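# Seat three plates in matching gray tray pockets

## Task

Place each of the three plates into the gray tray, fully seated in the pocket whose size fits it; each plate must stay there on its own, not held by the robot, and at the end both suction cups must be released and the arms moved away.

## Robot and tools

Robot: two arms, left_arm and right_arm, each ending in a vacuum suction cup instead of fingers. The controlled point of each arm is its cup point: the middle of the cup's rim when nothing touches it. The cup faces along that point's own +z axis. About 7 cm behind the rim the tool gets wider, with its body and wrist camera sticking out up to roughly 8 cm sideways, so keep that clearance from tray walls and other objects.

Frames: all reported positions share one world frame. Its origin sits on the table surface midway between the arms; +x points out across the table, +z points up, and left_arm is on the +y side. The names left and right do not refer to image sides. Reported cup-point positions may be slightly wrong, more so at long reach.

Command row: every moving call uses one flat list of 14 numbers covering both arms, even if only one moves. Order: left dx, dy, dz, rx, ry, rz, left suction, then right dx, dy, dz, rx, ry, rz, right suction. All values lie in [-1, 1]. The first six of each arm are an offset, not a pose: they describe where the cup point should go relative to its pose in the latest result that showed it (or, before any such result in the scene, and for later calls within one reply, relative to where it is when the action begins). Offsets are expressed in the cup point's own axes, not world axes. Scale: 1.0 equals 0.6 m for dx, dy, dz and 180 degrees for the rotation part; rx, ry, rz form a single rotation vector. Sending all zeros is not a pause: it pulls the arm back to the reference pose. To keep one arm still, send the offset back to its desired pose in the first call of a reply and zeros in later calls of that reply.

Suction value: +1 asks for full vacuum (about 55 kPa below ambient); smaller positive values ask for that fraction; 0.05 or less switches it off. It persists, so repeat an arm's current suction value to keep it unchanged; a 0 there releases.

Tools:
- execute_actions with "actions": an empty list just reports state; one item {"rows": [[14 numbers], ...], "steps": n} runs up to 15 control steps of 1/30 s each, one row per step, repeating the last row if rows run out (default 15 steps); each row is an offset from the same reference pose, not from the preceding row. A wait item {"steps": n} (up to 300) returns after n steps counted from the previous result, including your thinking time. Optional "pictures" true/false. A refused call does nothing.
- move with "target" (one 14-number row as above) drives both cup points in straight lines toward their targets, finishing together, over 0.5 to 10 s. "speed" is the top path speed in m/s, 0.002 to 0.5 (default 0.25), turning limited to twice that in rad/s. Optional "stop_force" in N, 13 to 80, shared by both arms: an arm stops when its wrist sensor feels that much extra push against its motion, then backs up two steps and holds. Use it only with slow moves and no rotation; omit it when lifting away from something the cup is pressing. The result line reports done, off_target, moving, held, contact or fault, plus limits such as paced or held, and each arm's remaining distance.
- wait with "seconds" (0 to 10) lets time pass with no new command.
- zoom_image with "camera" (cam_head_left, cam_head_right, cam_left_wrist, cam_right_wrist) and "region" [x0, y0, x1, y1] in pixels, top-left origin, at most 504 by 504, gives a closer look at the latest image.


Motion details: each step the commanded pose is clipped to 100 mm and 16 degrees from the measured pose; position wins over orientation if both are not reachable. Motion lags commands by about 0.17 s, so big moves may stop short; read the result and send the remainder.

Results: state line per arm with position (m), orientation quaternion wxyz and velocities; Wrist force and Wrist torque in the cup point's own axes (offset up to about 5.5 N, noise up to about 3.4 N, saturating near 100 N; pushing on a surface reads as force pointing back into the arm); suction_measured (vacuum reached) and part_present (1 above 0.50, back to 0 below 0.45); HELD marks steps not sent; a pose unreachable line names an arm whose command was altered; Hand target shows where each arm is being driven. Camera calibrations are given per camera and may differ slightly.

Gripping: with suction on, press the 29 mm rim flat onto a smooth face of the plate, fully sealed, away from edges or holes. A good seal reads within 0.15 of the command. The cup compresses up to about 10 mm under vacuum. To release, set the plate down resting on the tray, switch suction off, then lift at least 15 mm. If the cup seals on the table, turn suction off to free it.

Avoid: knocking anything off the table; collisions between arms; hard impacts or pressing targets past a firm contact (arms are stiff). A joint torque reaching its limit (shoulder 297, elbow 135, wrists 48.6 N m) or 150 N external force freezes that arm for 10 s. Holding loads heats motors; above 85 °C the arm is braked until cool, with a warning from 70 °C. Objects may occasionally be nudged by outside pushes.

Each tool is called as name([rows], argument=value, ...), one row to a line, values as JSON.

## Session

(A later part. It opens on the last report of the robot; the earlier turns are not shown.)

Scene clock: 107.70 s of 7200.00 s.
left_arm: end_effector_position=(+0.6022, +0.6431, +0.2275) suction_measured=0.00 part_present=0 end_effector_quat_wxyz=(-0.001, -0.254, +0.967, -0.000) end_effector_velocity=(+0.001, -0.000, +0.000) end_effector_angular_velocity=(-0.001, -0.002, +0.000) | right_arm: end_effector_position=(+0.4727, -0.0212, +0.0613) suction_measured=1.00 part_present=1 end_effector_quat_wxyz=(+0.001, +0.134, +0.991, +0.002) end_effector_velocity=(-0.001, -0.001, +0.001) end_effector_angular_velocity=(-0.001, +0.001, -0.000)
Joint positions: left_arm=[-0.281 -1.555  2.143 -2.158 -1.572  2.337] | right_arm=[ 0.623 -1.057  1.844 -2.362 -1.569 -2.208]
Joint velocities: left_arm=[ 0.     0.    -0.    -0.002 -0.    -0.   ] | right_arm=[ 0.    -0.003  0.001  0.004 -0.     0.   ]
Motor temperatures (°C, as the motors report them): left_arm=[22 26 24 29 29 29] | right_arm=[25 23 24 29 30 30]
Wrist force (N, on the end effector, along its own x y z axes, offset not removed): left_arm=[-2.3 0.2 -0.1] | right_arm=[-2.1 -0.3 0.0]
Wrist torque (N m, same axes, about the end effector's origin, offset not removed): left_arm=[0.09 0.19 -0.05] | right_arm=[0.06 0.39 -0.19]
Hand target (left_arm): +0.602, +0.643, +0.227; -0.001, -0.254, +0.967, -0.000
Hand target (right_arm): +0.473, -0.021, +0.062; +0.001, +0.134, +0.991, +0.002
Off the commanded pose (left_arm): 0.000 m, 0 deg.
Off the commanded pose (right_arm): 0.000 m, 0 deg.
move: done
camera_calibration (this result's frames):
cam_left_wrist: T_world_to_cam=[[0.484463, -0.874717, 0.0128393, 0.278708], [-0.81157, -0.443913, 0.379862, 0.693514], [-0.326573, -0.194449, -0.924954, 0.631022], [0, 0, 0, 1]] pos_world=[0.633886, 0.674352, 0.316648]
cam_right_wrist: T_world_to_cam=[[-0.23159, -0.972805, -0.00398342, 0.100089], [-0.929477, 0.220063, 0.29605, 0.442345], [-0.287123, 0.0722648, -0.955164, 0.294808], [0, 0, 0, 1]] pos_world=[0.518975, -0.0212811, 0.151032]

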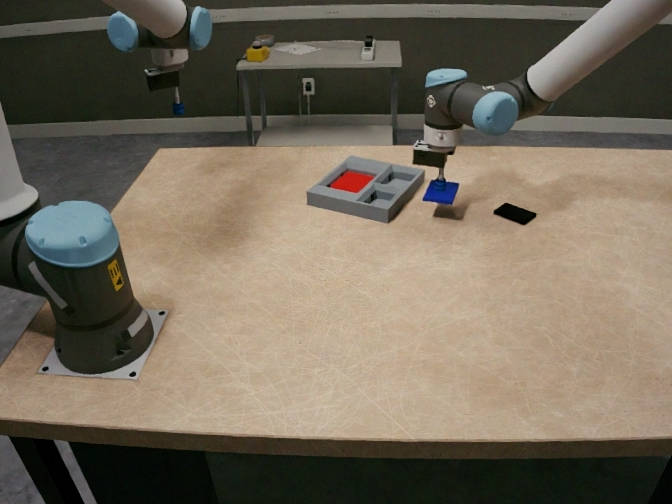

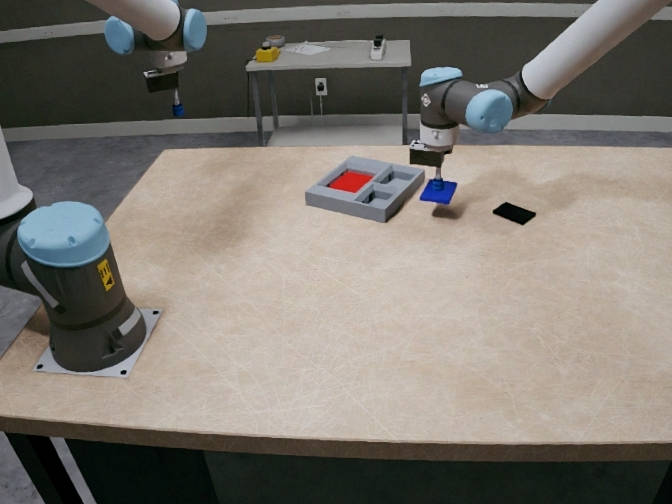

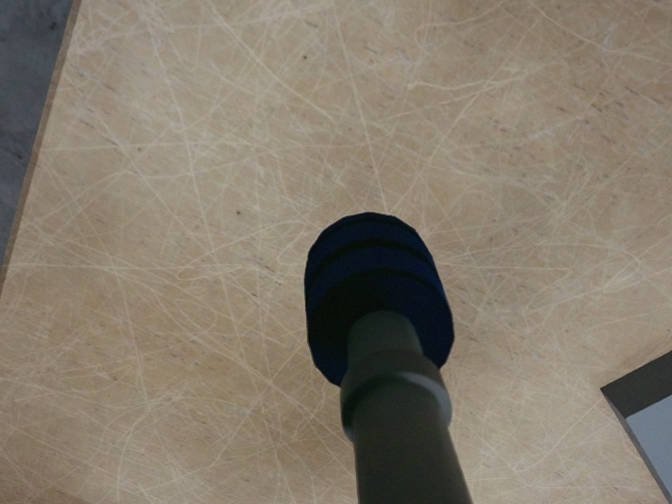

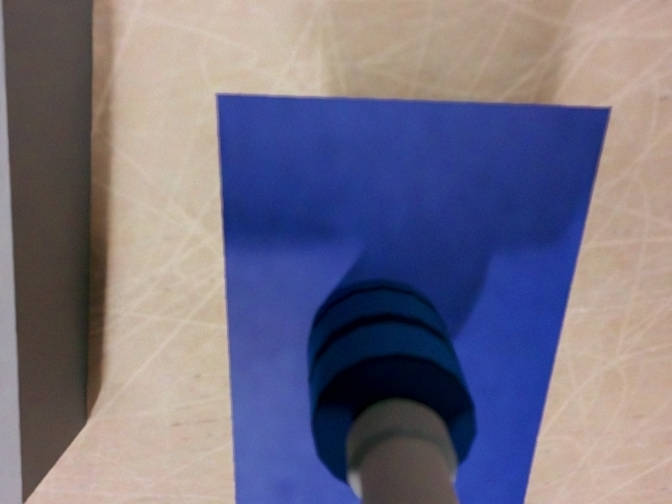

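move(target=[0,0,0,0,0,0,0,-0.176,0.228,0,0,0,0.0494,1], speed=0.15)

move(target=[0,0,0,0,0,0,0,0,0,0.048,0,0,0,1], speed=0.015, stop_force=13)

Scene clock: 112.80 s of 7200.00 s.
left_arm: end_effector_position=(+0.6022, +0.6431, +0.2275) suction_measured=0.00 part_present=0 end_effector_quat_wxyz=(-0.001, -0.254, +0.967, -0.000) end_effector_velocity=(+0.000, -0.001, +0.000) end_effector_angular_velocity=(-0.001, -0.002, -0.001) | right_arm: end_effector_position=(+0.6109, +0.0821, +0.0617) suction_measured=0.96 part_present=1 end_effector_quat_wxyz=(+0.001, +0.211, +0.978, +0.002) end_effector_velocity=(+0.002, +0.001, +0.000) end_effector_angular_velocity=(-0.001, -0.000, -0.002)
Joint positions: left_arm=[-0.281 -1.555  2.143 -2.158 -1.572  2.337] | right_arm=[ 0.619 -0.842  1.452 -2.186 -1.569 -2.057]
Joint velocities: left_arm=[-0.001 -0.001  0.001 -0.002 -0.    -0.   ] | right_arm=[ 0.     0.003 -0.006  0.003 -0.001  0.002]
Motor temperatures (°C, as the motors report them): left_arm=[22 26 24 29 29 29] | right_arm=[25 23 24 29 30 30]
Wrist force (N, on the end effector, along its own x y z axes, offset not removed): left_arm=[-0.8 -2.1 0.0] | right_arm=[-1.3 0.8 0.4]
Wrist torque (N m, same axes, about the end effector's origin, offset not removed): left_arm=[-0.33 -0.07 -0.03] | right_arm=[0.22 0.29 -0.18]
Hand target (left_arm): +0.602, +0.643, +0.227; -0.001, -0.254, +0.967, -0.000
Hand target (right_arm): +0.611, +0.082, +0.062; +0.001, +0.211, +0.978, +0.002
Off the commanded pose (left_arm): 0.000 m, 0 deg.
Off the commanded pose (right_arm): 0.001 m, 0 deg.
move: done
camera_calibration (this result's frames):
cam_left_wrist: T_world_to_cam=[[0.484463, -0.874718, 0.0128392, 0.278708], [-0.81157, -0.443913, 0.379862, 0.693514], [-0.326573, -0.194449, -0.924954, 0.631022], [0, 0, 0, 1]] pos_world=[0.633886, 0.674352, 0.316648]
cam_right_wrist: T_world_to_cam=[[-0.379129, -0.925334, -0.00428369, 0.318826], [-0.884146, 0.36088, 0.296736, 0.508652], [-0.273034, 0.116289, -0.95495, 0.315178], [0, 0, 0, 1]] pos_world=[0.656653, 0.0748062, 0.15141]

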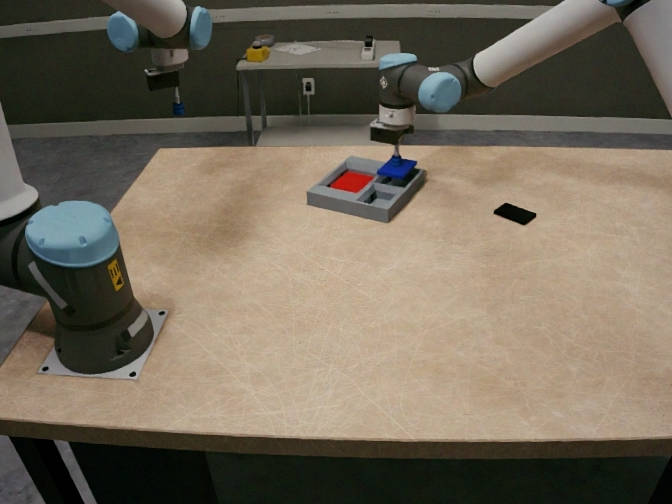

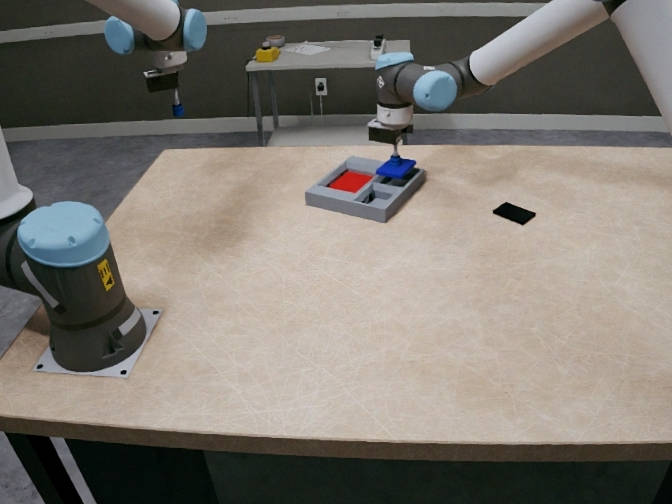

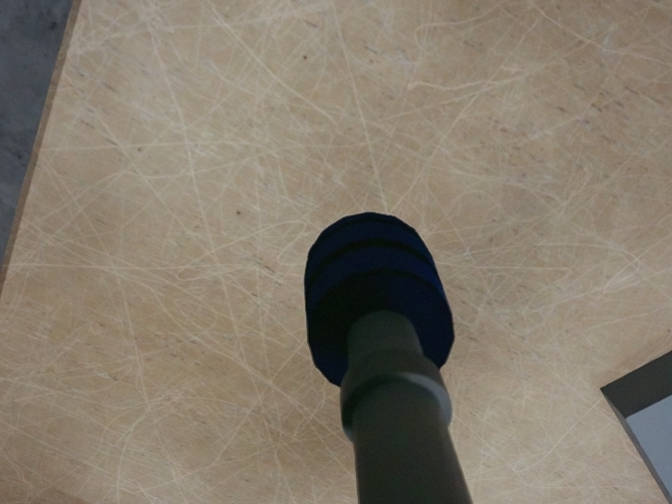

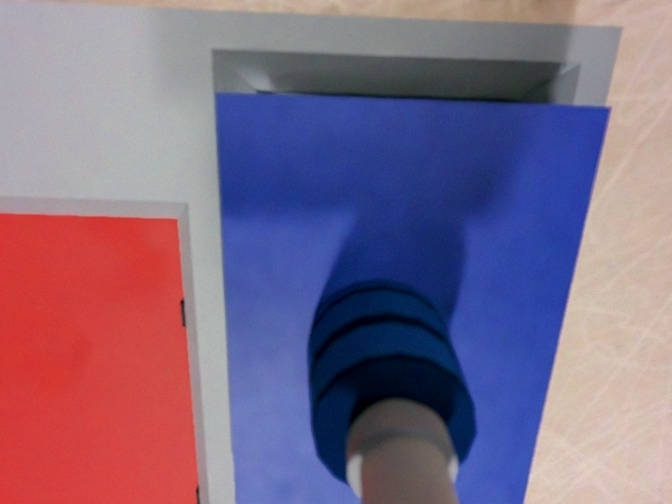

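Scene clock: 114.97 s of 7200.00 s.
left_arm: end_effector_position=(+0.6022, +0.6431, +0.2275) suction_measured=0.00 part_present=0 end_effector_quat_wxyz=(-0.001, -0.254, +0.967, -0.000) end_effector_velocity=(+0.000, -0.000, +0.000) end_effector_angular_velocity=(-0.001, -0.001, -0.001) | right_arm: end_effector_position=(+0.6109, +0.0822, +0.0331) suction_measured=1.00 part_present=1 end_effector_quat_wxyz=(+0.001, +0.211, +0.978, +0.002) end_effector_velocity=(+0.001, +0.000, -0.001) end_effector_angular_velocity=(+0.000, -0.002, +0.001)
Joint positions: left_arm=[-0.281 -1.555  2.143 -2.158 -1.572  2.337] | right_arm=[ 0.619 -0.814  1.461 -2.223 -1.569 -2.057]
Joint velocities: left_arm=[-0.    -0.001  0.    -0.001 -0.     0.   ] | right_arm=[-0.     0.002 -0.001 -0.003 -0.001 -0.001]
Motor temperatures (°C, as the motors report them): left_arm=[22 26 24 29 29 29] | right_arm=[25 23 24 29 30 30]
Wrist force (N, on the end effector, along its own x y z axes, offset not removed): left_arm=[-3.2 -0.3 -2.4] | right_arm=[-2.3 0.5 -0.6]
Wrist torque (N m, same axes, about the end effector's origin, offset not removed): left_arm=[0.12 0.27 0.06] | right_arm=[0.24 0.42 -0.19]
Hand target (left_arm): +0.602, +0.643, +0.227; -0.001, -0.254, +0.967, -0.000
Hand target (right_arm): +0.611, +0.082, +0.033; +0.001, +0.211, +0.978, +0.002
Off the commanded pose (left_arm): 0.000 m, 0 deg.
Off the commanded pose (right_arm): 0.000 m, 0 deg.
move: done
camera_calibration (this result's frames):
cam_left_wrist: T_world_to_cam=[[0.484463, -0.874718, 0.0128392, 0.278708], [-0.81157, -0.443913, 0.379862, 0.693514], [-0.326573, -0.194449, -0.924954, 0.631022], [0, 0, 0, 1]] pos_world=[0.633886, 0.674352, 0.316648]
cam_right_wrist: T_world_to_cam=[[-0.379129, -0.925334, -0.00426793, 0.318763], [-0.884147, 0.360885, 0.296727, 0.517164], [-0.273031, 0.116271, -0.954953, 0.287921], [0, 0, 0, 1]] pos_world=[0.656712, 0.0748488, 0.122855]

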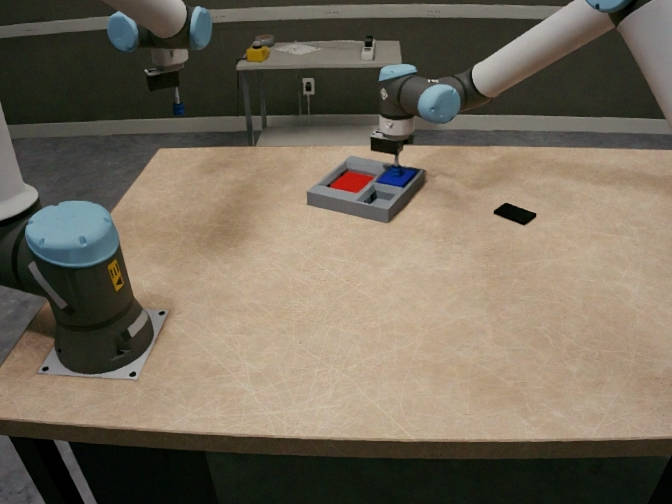

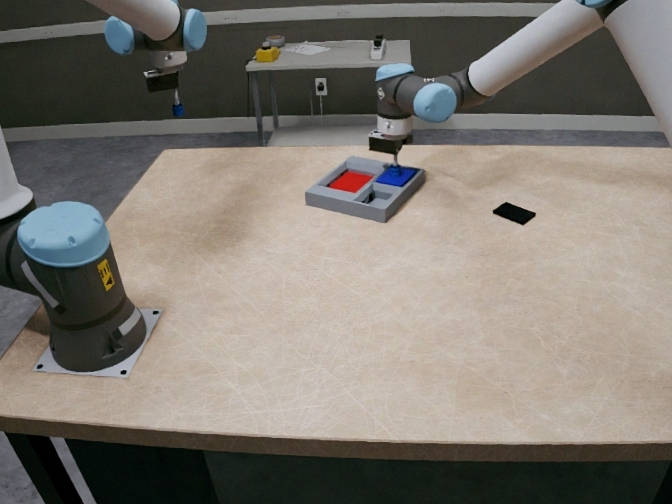

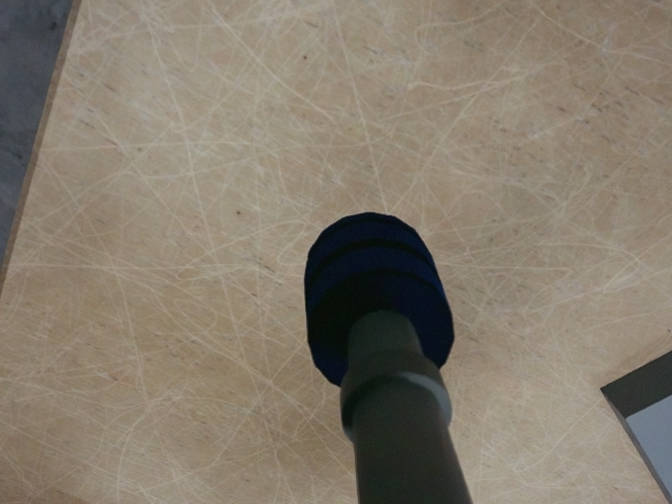

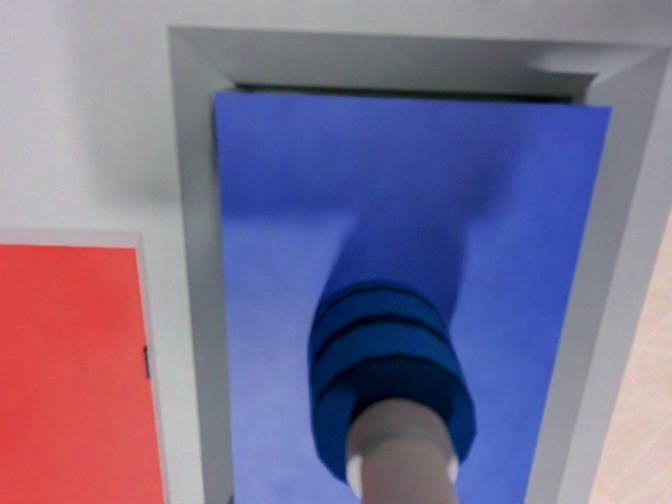

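move(target=[0,0,0,0,0,0,0,-0.003,-0.002,0.008,0,0,0,1], speed=0.008)

move(target=[0,0,0,0,0,0,0,0,0,0.045,0,0,0,1], speed=0.004, stop_force=35)

Scene clock: 120.07 s of 7200.00 s.
left_arm: end_effector_position=(+0.6022, +0.6431, +0.2275) suction_measured=0.00 part_present=0 end_effector_quat_wxyz=(-0.001, -0.254, +0.967, -0.000) end_effector_velocity=(-0.000, +0.000, -0.000) end_effector_angular_velocity=(-0.000, +0.002, +0.001) | right_arm: end_effector_position=(+0.6120, +0.0804, +0.0285) suction_measured=0.96 part_present=1 end_effector_quat_wxyz=(+0.001, +0.211, +0.978, +0.002) end_effector_velocity=(-0.001, -0.001, -0.003) end_effector_angular_velocity=(-0.001, +0.002, +0.001)
Joint positions: left_arm=[-0.281 -1.555  2.143 -2.158 -1.572  2.337] | right_arm=[ 0.617 -0.81   1.464 -2.229 -1.569 -2.059]
Joint velocities: left_arm=[ 0.001  0.     0.     0.001 -0.001 -0.   ] | right_arm=[-0.001  0.001  0.003 -0.002 -0.    -0.002]
Motor temperatures (°C, as the motors report them): left_arm=[22 26 24 29 29 29] | right_arm=[25 23 24 29 30 30]
Wrist force (N, on the end effector, along its own x y z axes, offset not removed): left_arm=[0.6 -4.0 -1.3] | right_arm=[-1.6 0.0 0.8]
Wrist torque (N m, same axes, about the end effector's origin, offset not removed): left_arm=[-0.39 -0.29 -0.02] | right_arm=[0.09 0.38 -0.11]
Hand target (left_arm): +0.602, +0.643, +0.227; -0.001, -0.254, +0.967, -0.000
Hand target (right_arm): +0.612, +0.080, +0.028; +0.001, +0.211, +0.978, +0.002
Off the commanded pose (left_arm): 0.000 m, 0 deg.
Off the commanded pose (right_arm): 0.000 m, 0 deg.
move: done
camera_calibration (this result's frames):
cam_left_wrist: T_world_to_cam=[[0.484463, -0.874718, 0.0128393, 0.278708], [-0.81157, -0.443913, 0.379862, 0.693514], [-0.326573, -0.194449, -0.924954, 0.631022], [0, 0, 0, 1]] pos_world=[0.633886, 0.674352, 0.316648]
cam_right_wrist: T_world_to_cam=[[-0.379127, -0.925335, -0.00426698, 0.317536], [-0.884145, 0.360883, 0.296734, 0.52015], [-0.273038, 0.116273, -0.954951, 0.284007], [0, 0, 0, 1]] pos_world=[0.65782, 0.0730915, 0.118222]

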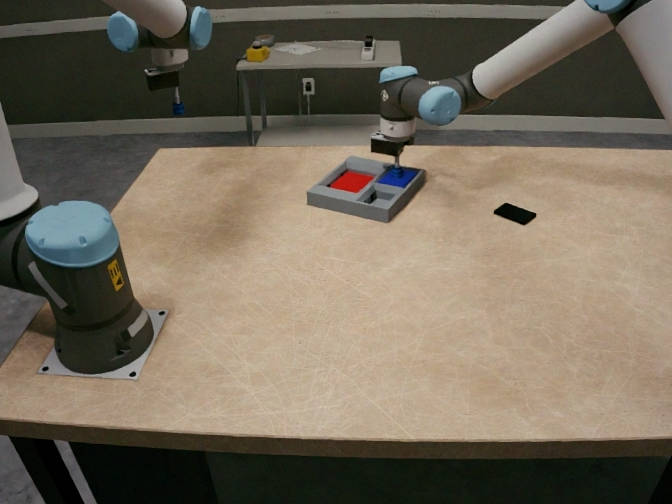

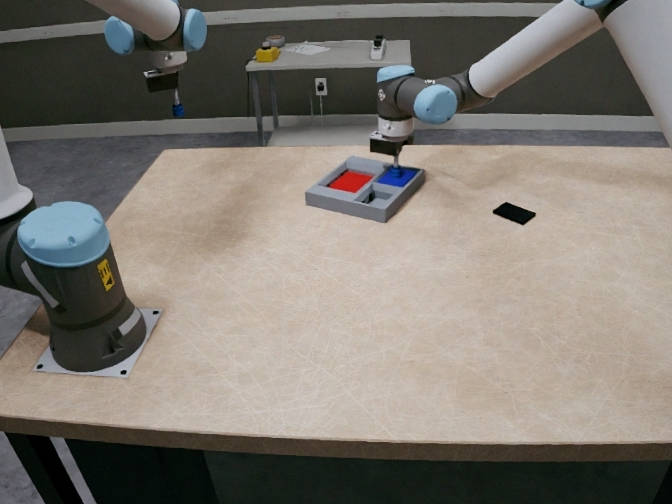

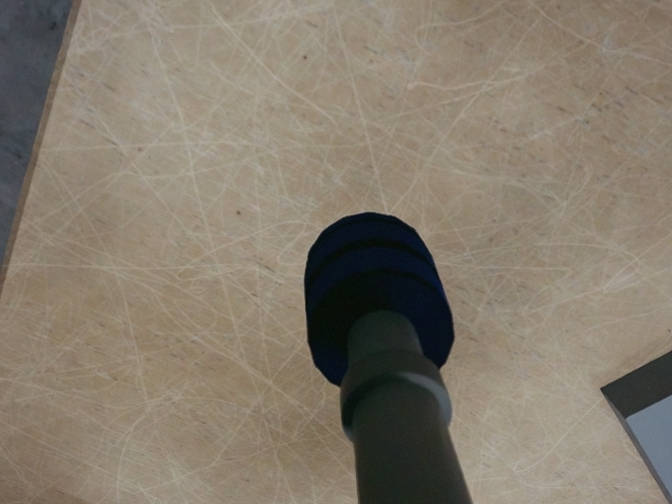

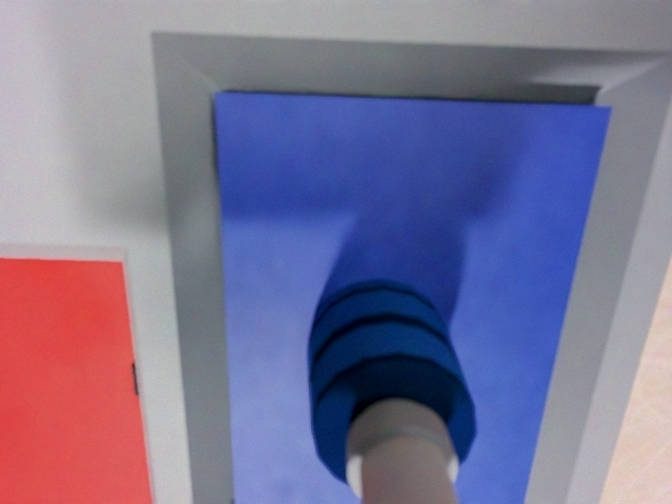

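Scene clock: 126.43 s of 7200.00 s.
left_arm: end_effector_position=(+0.6022, +0.6431, +0.2275) suction_measured=0.00 part_present=0 end_effector_quat_wxyz=(-0.001, -0.254, +0.967, -0.000) end_effector_velocity=(-0.001, +0.000, -0.001) end_effector_angular_velocity=(+0.001, +0.003, +0.000) | right_arm: end_effector_position=(+0.6122, +0.0805, +0.0047) suction_measured=0.99 part_present=1 end_effector_quat_wxyz=(+0.001, +0.211, +0.978, +0.002) end_effector_velocity=(+0.000, -0.000, +0.001) end_effector_angular_velocity=(-0.001, -0.001, +0.000)
Joint positions: left_arm=[-0.281 -1.555  2.143 -2.158 -1.572  2.337] | right_arm=[ 0.617 -0.786  1.47  -2.26  -1.569 -2.059]
Joint velocities: left_arm=[ 0.     0.001  0.     0.002 -0.    -0.   ] | right_arm=[ 0.    -0.001  0.     0.    -0.001 -0.   ]
Motor temperatures (°C, as the motors report them): left_arm=[22 26 24 29 29 29] | right_arm=[25 23 24 29 30 30]
Wrist force (N, on the end effector, along its own x y z axes, offset not removed): left_arm=[0.5 -2.3 1.4] | right_arm=[1.6 -11.3 -45.0]
Wrist torque (N m, same axes, about the end effector's origin, offset not removed): left_arm=[-0.23 -0.27 -0.01] | right_arm=[0.05 0.34 -0.21]
Hand target (left_arm): +0.602, +0.643, +0.227; -0.001, -0.254, +0.967, -0.000
Hand target (right_arm): +0.612, +0.080, +0.005; +0.001, +0.211, +0.978, +0.002
Off the commanded pose (left_arm): 0.000 m, 0 deg.
Off the commanded pose (right_arm): 0.003 m, 0 deg.
move: contact (right_arm)
camera_calibration (this result's frames):
cam_left_wrist: T_world_to_cam=[[0.484463, -0.874717, 0.0128393, 0.278708], [-0.81157, -0.443913, 0.379862, 0.693514], [-0.326573, -0.194449, -0.924954, 0.631022], [0, 0, 0, 1]] pos_world=[0.633886, 0.674352, 0.316648]
cam_right_wrist: T_world_to_cam=[[-0.379127, -0.925333, -0.00466444, 0.317598], [-0.88425, 0.3608, 0.296522, 0.527371], [-0.272699, 0.116544, -0.955015, 0.261084], [0, 0, 0, 1]] pos_world=[0.657935, 0.073181, 0.094443]

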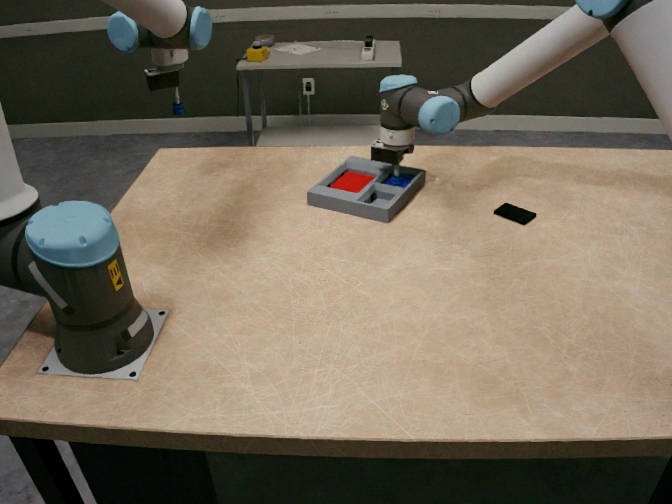

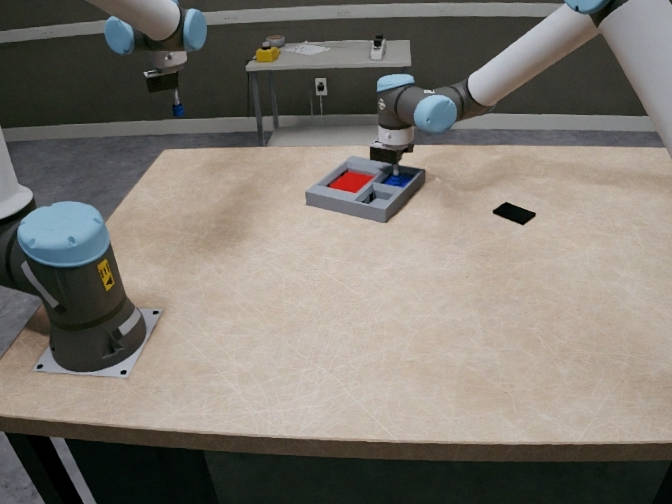

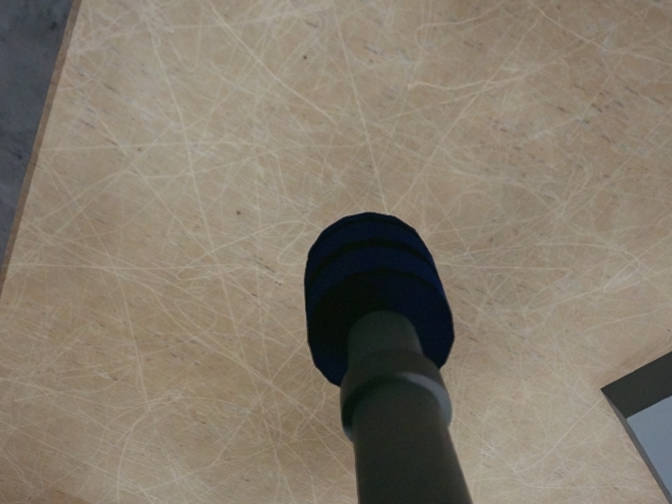

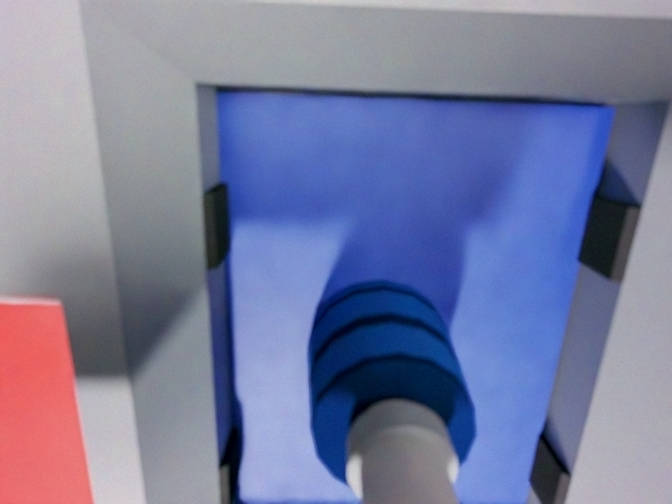

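move(target=[0,0,0,0,0,0,0,0,0,-0.003,0,0,0,0], speed=0.003)

move(target=[0,0,0,0,0,0,0,0,0,-0.09,0,0,0,0], speed=0.06)

move(target=[0,0,0,0,0,0,0,0.014,-0.532,0,0,0,-0.414,0])

zoom_image(camera="cam_head_left", region=[300, 145, 430, 230])

Scene clock: 132.20 s of 7200.00 s.
left_arm: end_effector_position=(+0.6022, +0.6431, +0.2275) suction_measured=0.00 part_present=0 end_effector_quat_wxyz=(-0.001, -0.254, +0.967, -0.000) end_effector_velocity=(+0.000, +0.000, +0.000) end_effector_angular_velocity=(+0.001, -0.002, -0.000) | right_arm: end_effector_position=(+0.6122, +0.0805, +0.0063) suction_measured=0.00 part_present=0 end_effector_quat_wxyz=(+0.001, +0.211, +0.978, +0.002) end_effector_velocity=(+0.000, -0.000, +0.001) end_effector_angular_velocity=(-0.001, -0.001, +0.000)
Joint positions: left_arm=[-0.281 -1.555  2.143 -2.158 -1.572  2.337] | right_arm=[ 0.617 -0.788  1.469 -2.258 -1.569 -2.059]
Joint velocities: left_arm=[-0.    -0.    -0.    -0.001  0.001 -0.   ] | right_arm=[-0.    -0.001  0.     0.001 -0.001 -0.001]
Motor temperatures (°C, as the motors report them): left_arm=[22 26 24 29 29 29] | right_arm=[25 23 24 29 30 30]
Wrist force (N, on the end effector, along its own x y z axes, offset not removed): left_arm=[-4.1 -3.5 -0.2] | right_arm=[-0.3 1.0 -7.4]
Wrist torque (N m, same axes, about the end effector's origin, offset not removed): left_arm=[-0.27 0.44 0.03] | right_arm=[0.26 0.10 -0.14]
Hand target (left_arm): +0.602, +0.643, +0.227; -0.001, -0.254, +0.967, -0.000
Hand target (right_arm): +0.612, +0.081, +0.006; +0.001, +0.211, +0.978, +0.002
Off the commanded pose (left_arm): 0.000 m, 0 deg.
Off the commanded pose (right_arm): 0.000 m, 0 deg.
move: done
camera_calibration (this result's frames):
cam_left_wrist: T_world_to_cam=[[0.484463, -0.874717, 0.0128391, 0.278708], [-0.81157, -0.443913, 0.379862, 0.693514], [-0.326573, -0.194449, -0.924954, 0.631022], [0, 0, 0, 1]] pos_world=[0.633886, 0.674352, 0.316648]
cam_right_wrist: T_world_to_cam=[[-0.379127, -0.925333, -0.00456469, 0.317577], [-0.884223, 0.36082, 0.296577, 0.526852], [-0.272786, 0.116477, -0.954998, 0.262699], [0, 0, 0, 1]] pos_world=[0.657917, 0.0731672, 0.0960745]

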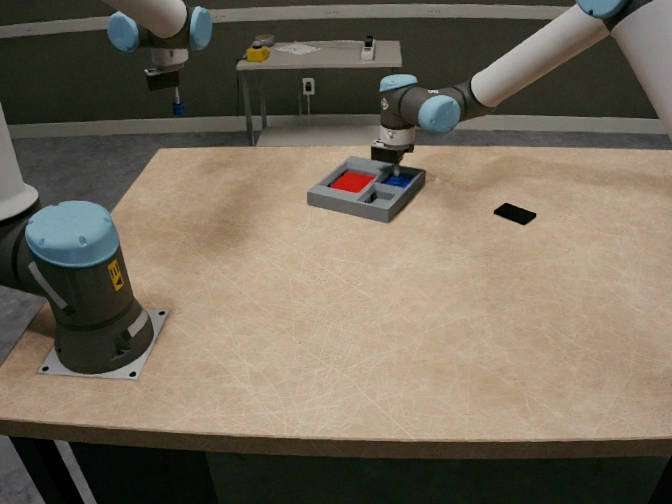

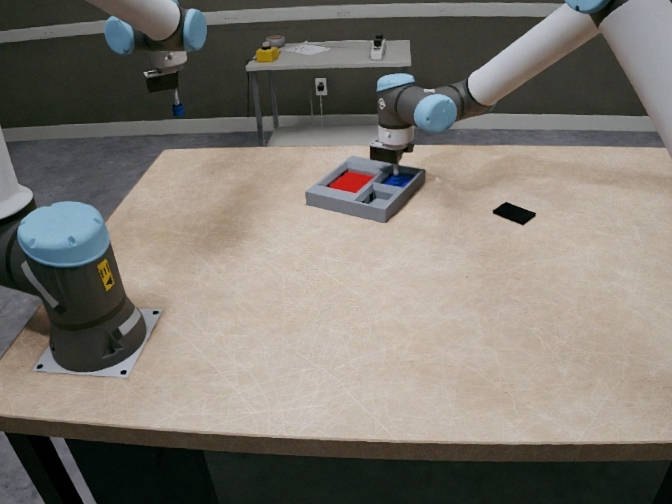

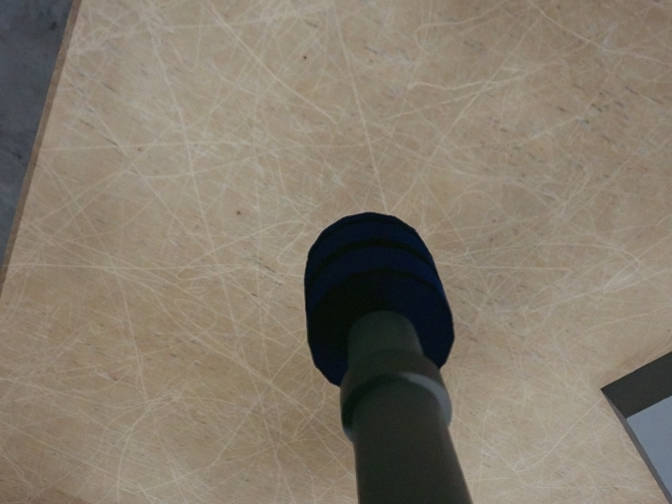

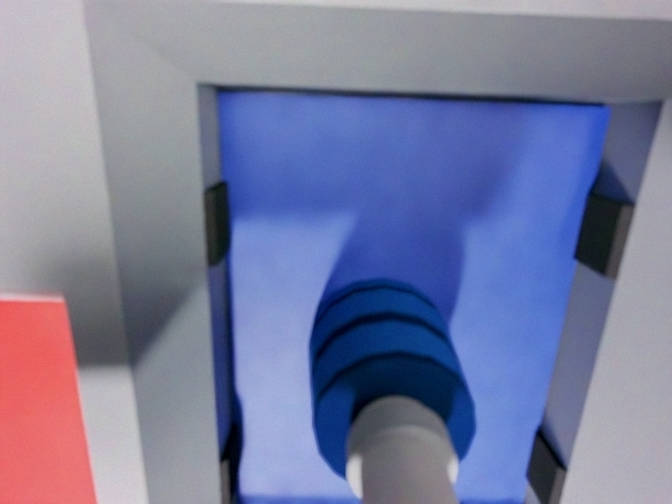

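Scene clock: 133.53 s of 7200.00 s.
left_arm: end_effector_position=(+0.6022, +0.6431, +0.2275) suction_measured=0.00 part_present=0 end_effector_quat_wxyz=(-0.001, -0.254, +0.967, -0.000) end_effector_velocity=(-0.000, -0.000, -0.000) end_effector_angular_velocity=(-0.000, +0.001, +0.000) | right_arm: end_effector_position=(+0.6120, +0.0804, +0.0601) suction_measured=0.00 part_present=0 end_effector_quat_wxyz=(+0.001, +0.211, +0.978, +0.002) end_effector_velocity=(+0.001, +0.001, +0.003) end_effector_angular_velocity=(+0.002, -0.001, +0.000)
Joint positions: left_arm=[-0.281 -1.555  2.143 -2.158 -1.572  2.337] | right_arm=[ 0.617 -0.841  1.454 -2.189 -1.569 -2.059]
Joint velocities: left_arm=[ 0.     0.    -0.     0.001 -0.     0.   ] | right_arm=[-0.    -0.002 -0.003  0.003  0.001 -0.   ]
Motor temperatures (°C, as the motors report them): left_arm=[22 26 24 29 29 29] | right_arm=[25 23 24 29 30 30]
Wrist force (N, on the end effector, along its own x y z axes, offset not removed): left_arm=[-3.3 -2.4 -0.3] | right_arm=[-1.1 0.8 0.1]
Wrist torque (N m, same axes, about the end effector's origin, offset not removed): left_arm=[-0.26 0.29 -0.05] | right_arm=[0.19 0.36 -0.23]
Hand target (left_arm): +0.602, +0.643, +0.227; -0.001, -0.254, +0.967, -0.000
Hand target (right_arm): +0.612, +0.080, +0.060; +0.001, +0.211, +0.978, +0.002
Off the commanded pose (left_arm): 0.000 m, 0 deg.
Off the commanded pose (right_arm): 0.000 m, 0 deg.
move: done
camera_calibration (this result's frames):
cam_left_wrist: T_world_to_cam=[[0.484463, -0.874717, 0.0128392, 0.278708], [-0.81157, -0.443913, 0.379862, 0.693514], [-0.326573, -0.194449, -0.924954, 0.631022], [0, 0, 0, 1]] pos_world=[0.633886, 0.674352, 0.316648]
cam_right_wrist: T_world_to_cam=[[-0.379128, -0.925333, -0.00456235, 0.317689], [-0.884222, 0.360821, 0.296579, 0.510806], [-0.272788, 0.116475, -0.954998, 0.314065], [0, 0, 0, 1]] pos_world=[0.657784, 0.0730772, 0.149887]

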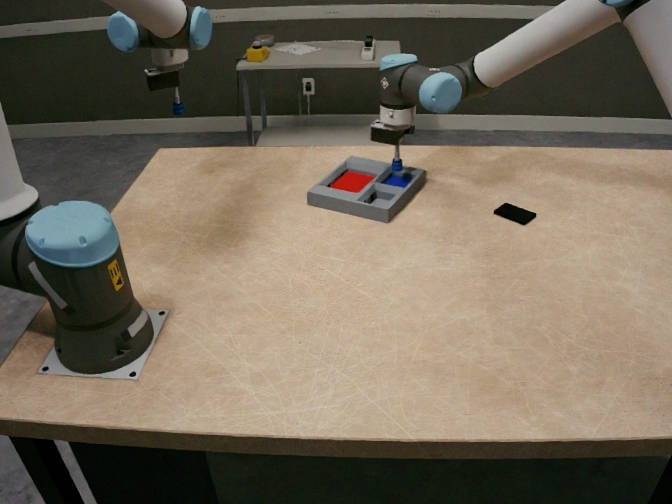

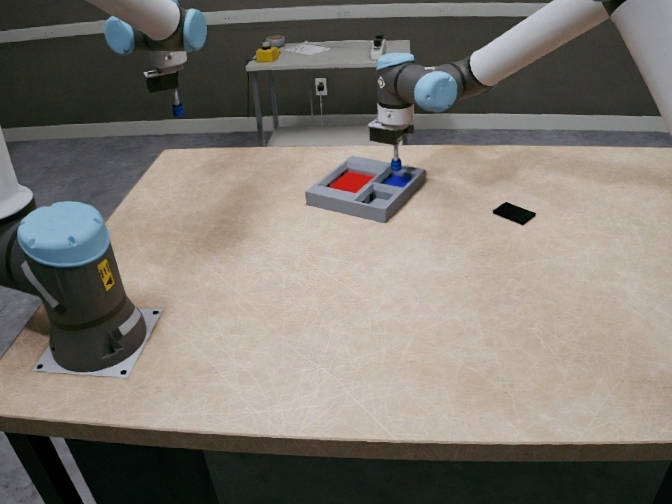

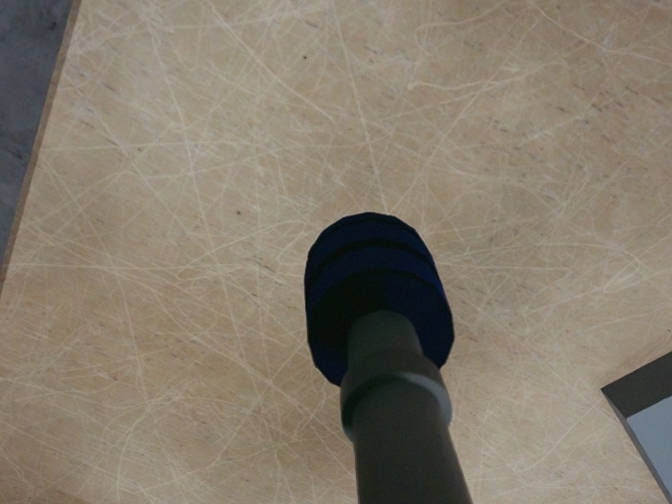

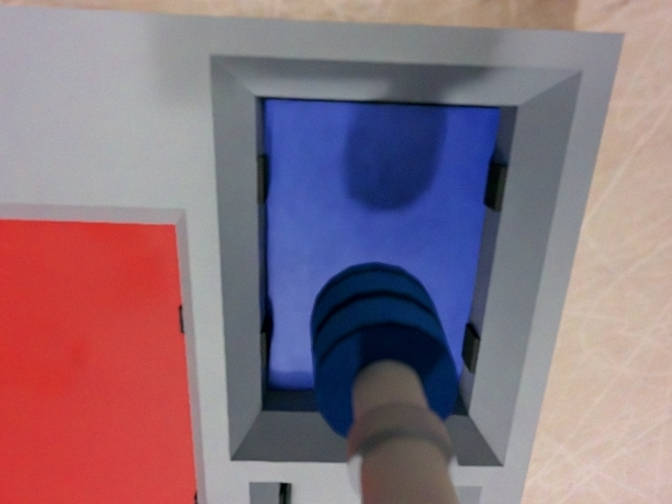

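Scene clock: 136.70 s of 7200.00 s.
left_arm: end_effector_position=(+0.6022, +0.6431, +0.2275) suction_measured=0.00 part_present=0 end_effector_quat_wxyz=(-0.001, -0.254, +0.967, -0.000) end_effector_velocity=(+0.000, -0.000, -0.000) end_effector_angular_velocity=(-0.001, -0.001, -0.000) | right_arm: end_effector_position=(+0.4729, -0.2066, +0.0593) suction_measured=0.00 part_present=0 end_effector_quat_wxyz=(+0.002, -0.424, +0.906, +0.001) end_effector_velocity=(-0.001, -0.002, +0.000) end_effector_angular_velocity=(+0.000, -0.001, +0.010)
Joint positions: left_arm=[-0.281 -1.555  2.143 -2.158 -1.572  2.337] | right_arm=[ 0.415 -1.215  2.114 -2.474 -1.569 -3.561]
Joint velocities: left_arm=[-0.     0.001 -0.    -0.001 -0.     0.   ] | right_arm=[-0.003 -0.003  0.005 -0.002  0.    -0.013]
Motor temperatures (°C, as the motors report them): left_arm=[22 26 24 29 29 29] | right_arm=[25 23 24 29 30 30]
Wrist force (N, on the end effector, along its own x y z axes, offset not removed): left_arm=[-1.9 -4.5 1.2] | right_arm=[-1.2 -0.6 -1.9]
Wrist torque (N m, same axes, about the end effector's origin, offset not removed): left_arm=[-0.45 0.18 -0.11] | right_arm=[-0.09 0.30 -0.22]
Hand target (left_arm): +0.602, +0.643, +0.227; -0.001, -0.254, +0.967, -0.000
Hand target (right_arm): +0.473, -0.207, +0.059; +0.002, -0.424, +0.906, +0.001
Off the commanded pose (left_arm): 0.000 m, 0 deg.
Off the commanded pose (right_arm): 0.001 m, 0 deg.
move: done
camera_calibration (this result's frames):
cam_left_wrist: T_world_to_cam=[[0.484463, -0.874717, 0.0128392, 0.278708], [-0.81157, -0.443913, 0.379862, 0.693514], [-0.326573, -0.194449, -0.924954, 0.631022], [0, 0, 0, 1]] pos_world=[0.633886, 0.674352, 0.316648]
cam_right_wrist: T_world_to_cam=[[0.789891, -0.613246, 0.00117564, -0.489349], [-0.586643, -0.755063, 0.292797, 0.120479], [-0.178669, -0.231967, -0.956174, 0.192338], [0, 0, 0, 1]] pos_world=[0.491575, -0.164506, 0.149208]

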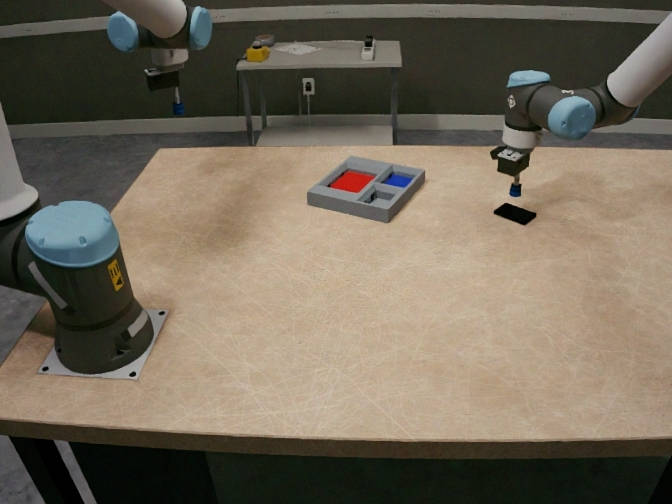

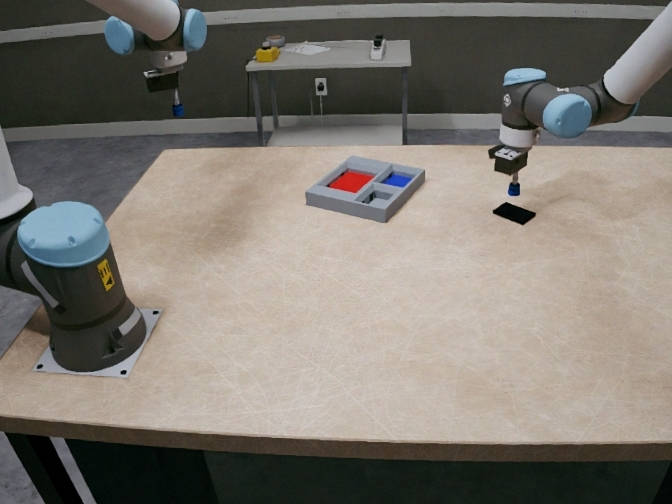

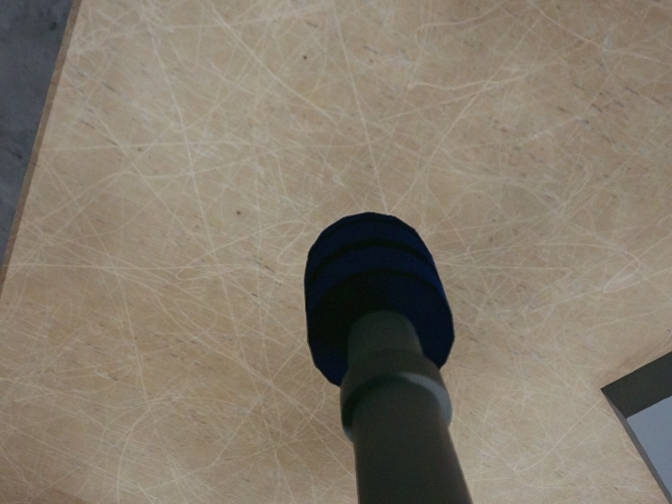

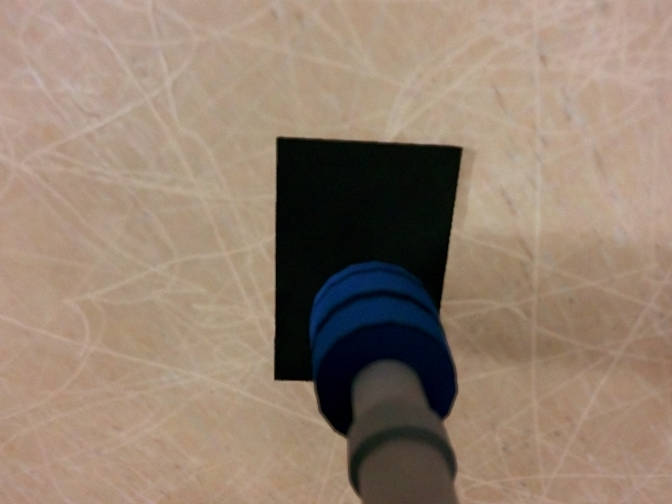

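Region (300, 145, 430, 230) of cam_head_left's 672x504 image, scaled by 3.877, with more detail than that image has; it fills the top 330 rows of this view, and the rest is white.

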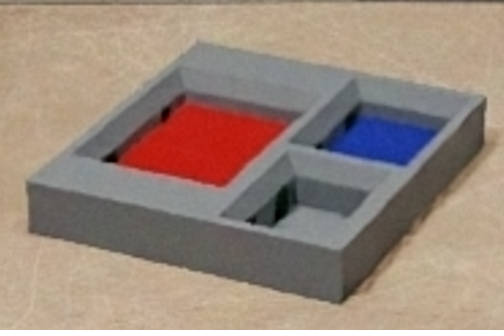

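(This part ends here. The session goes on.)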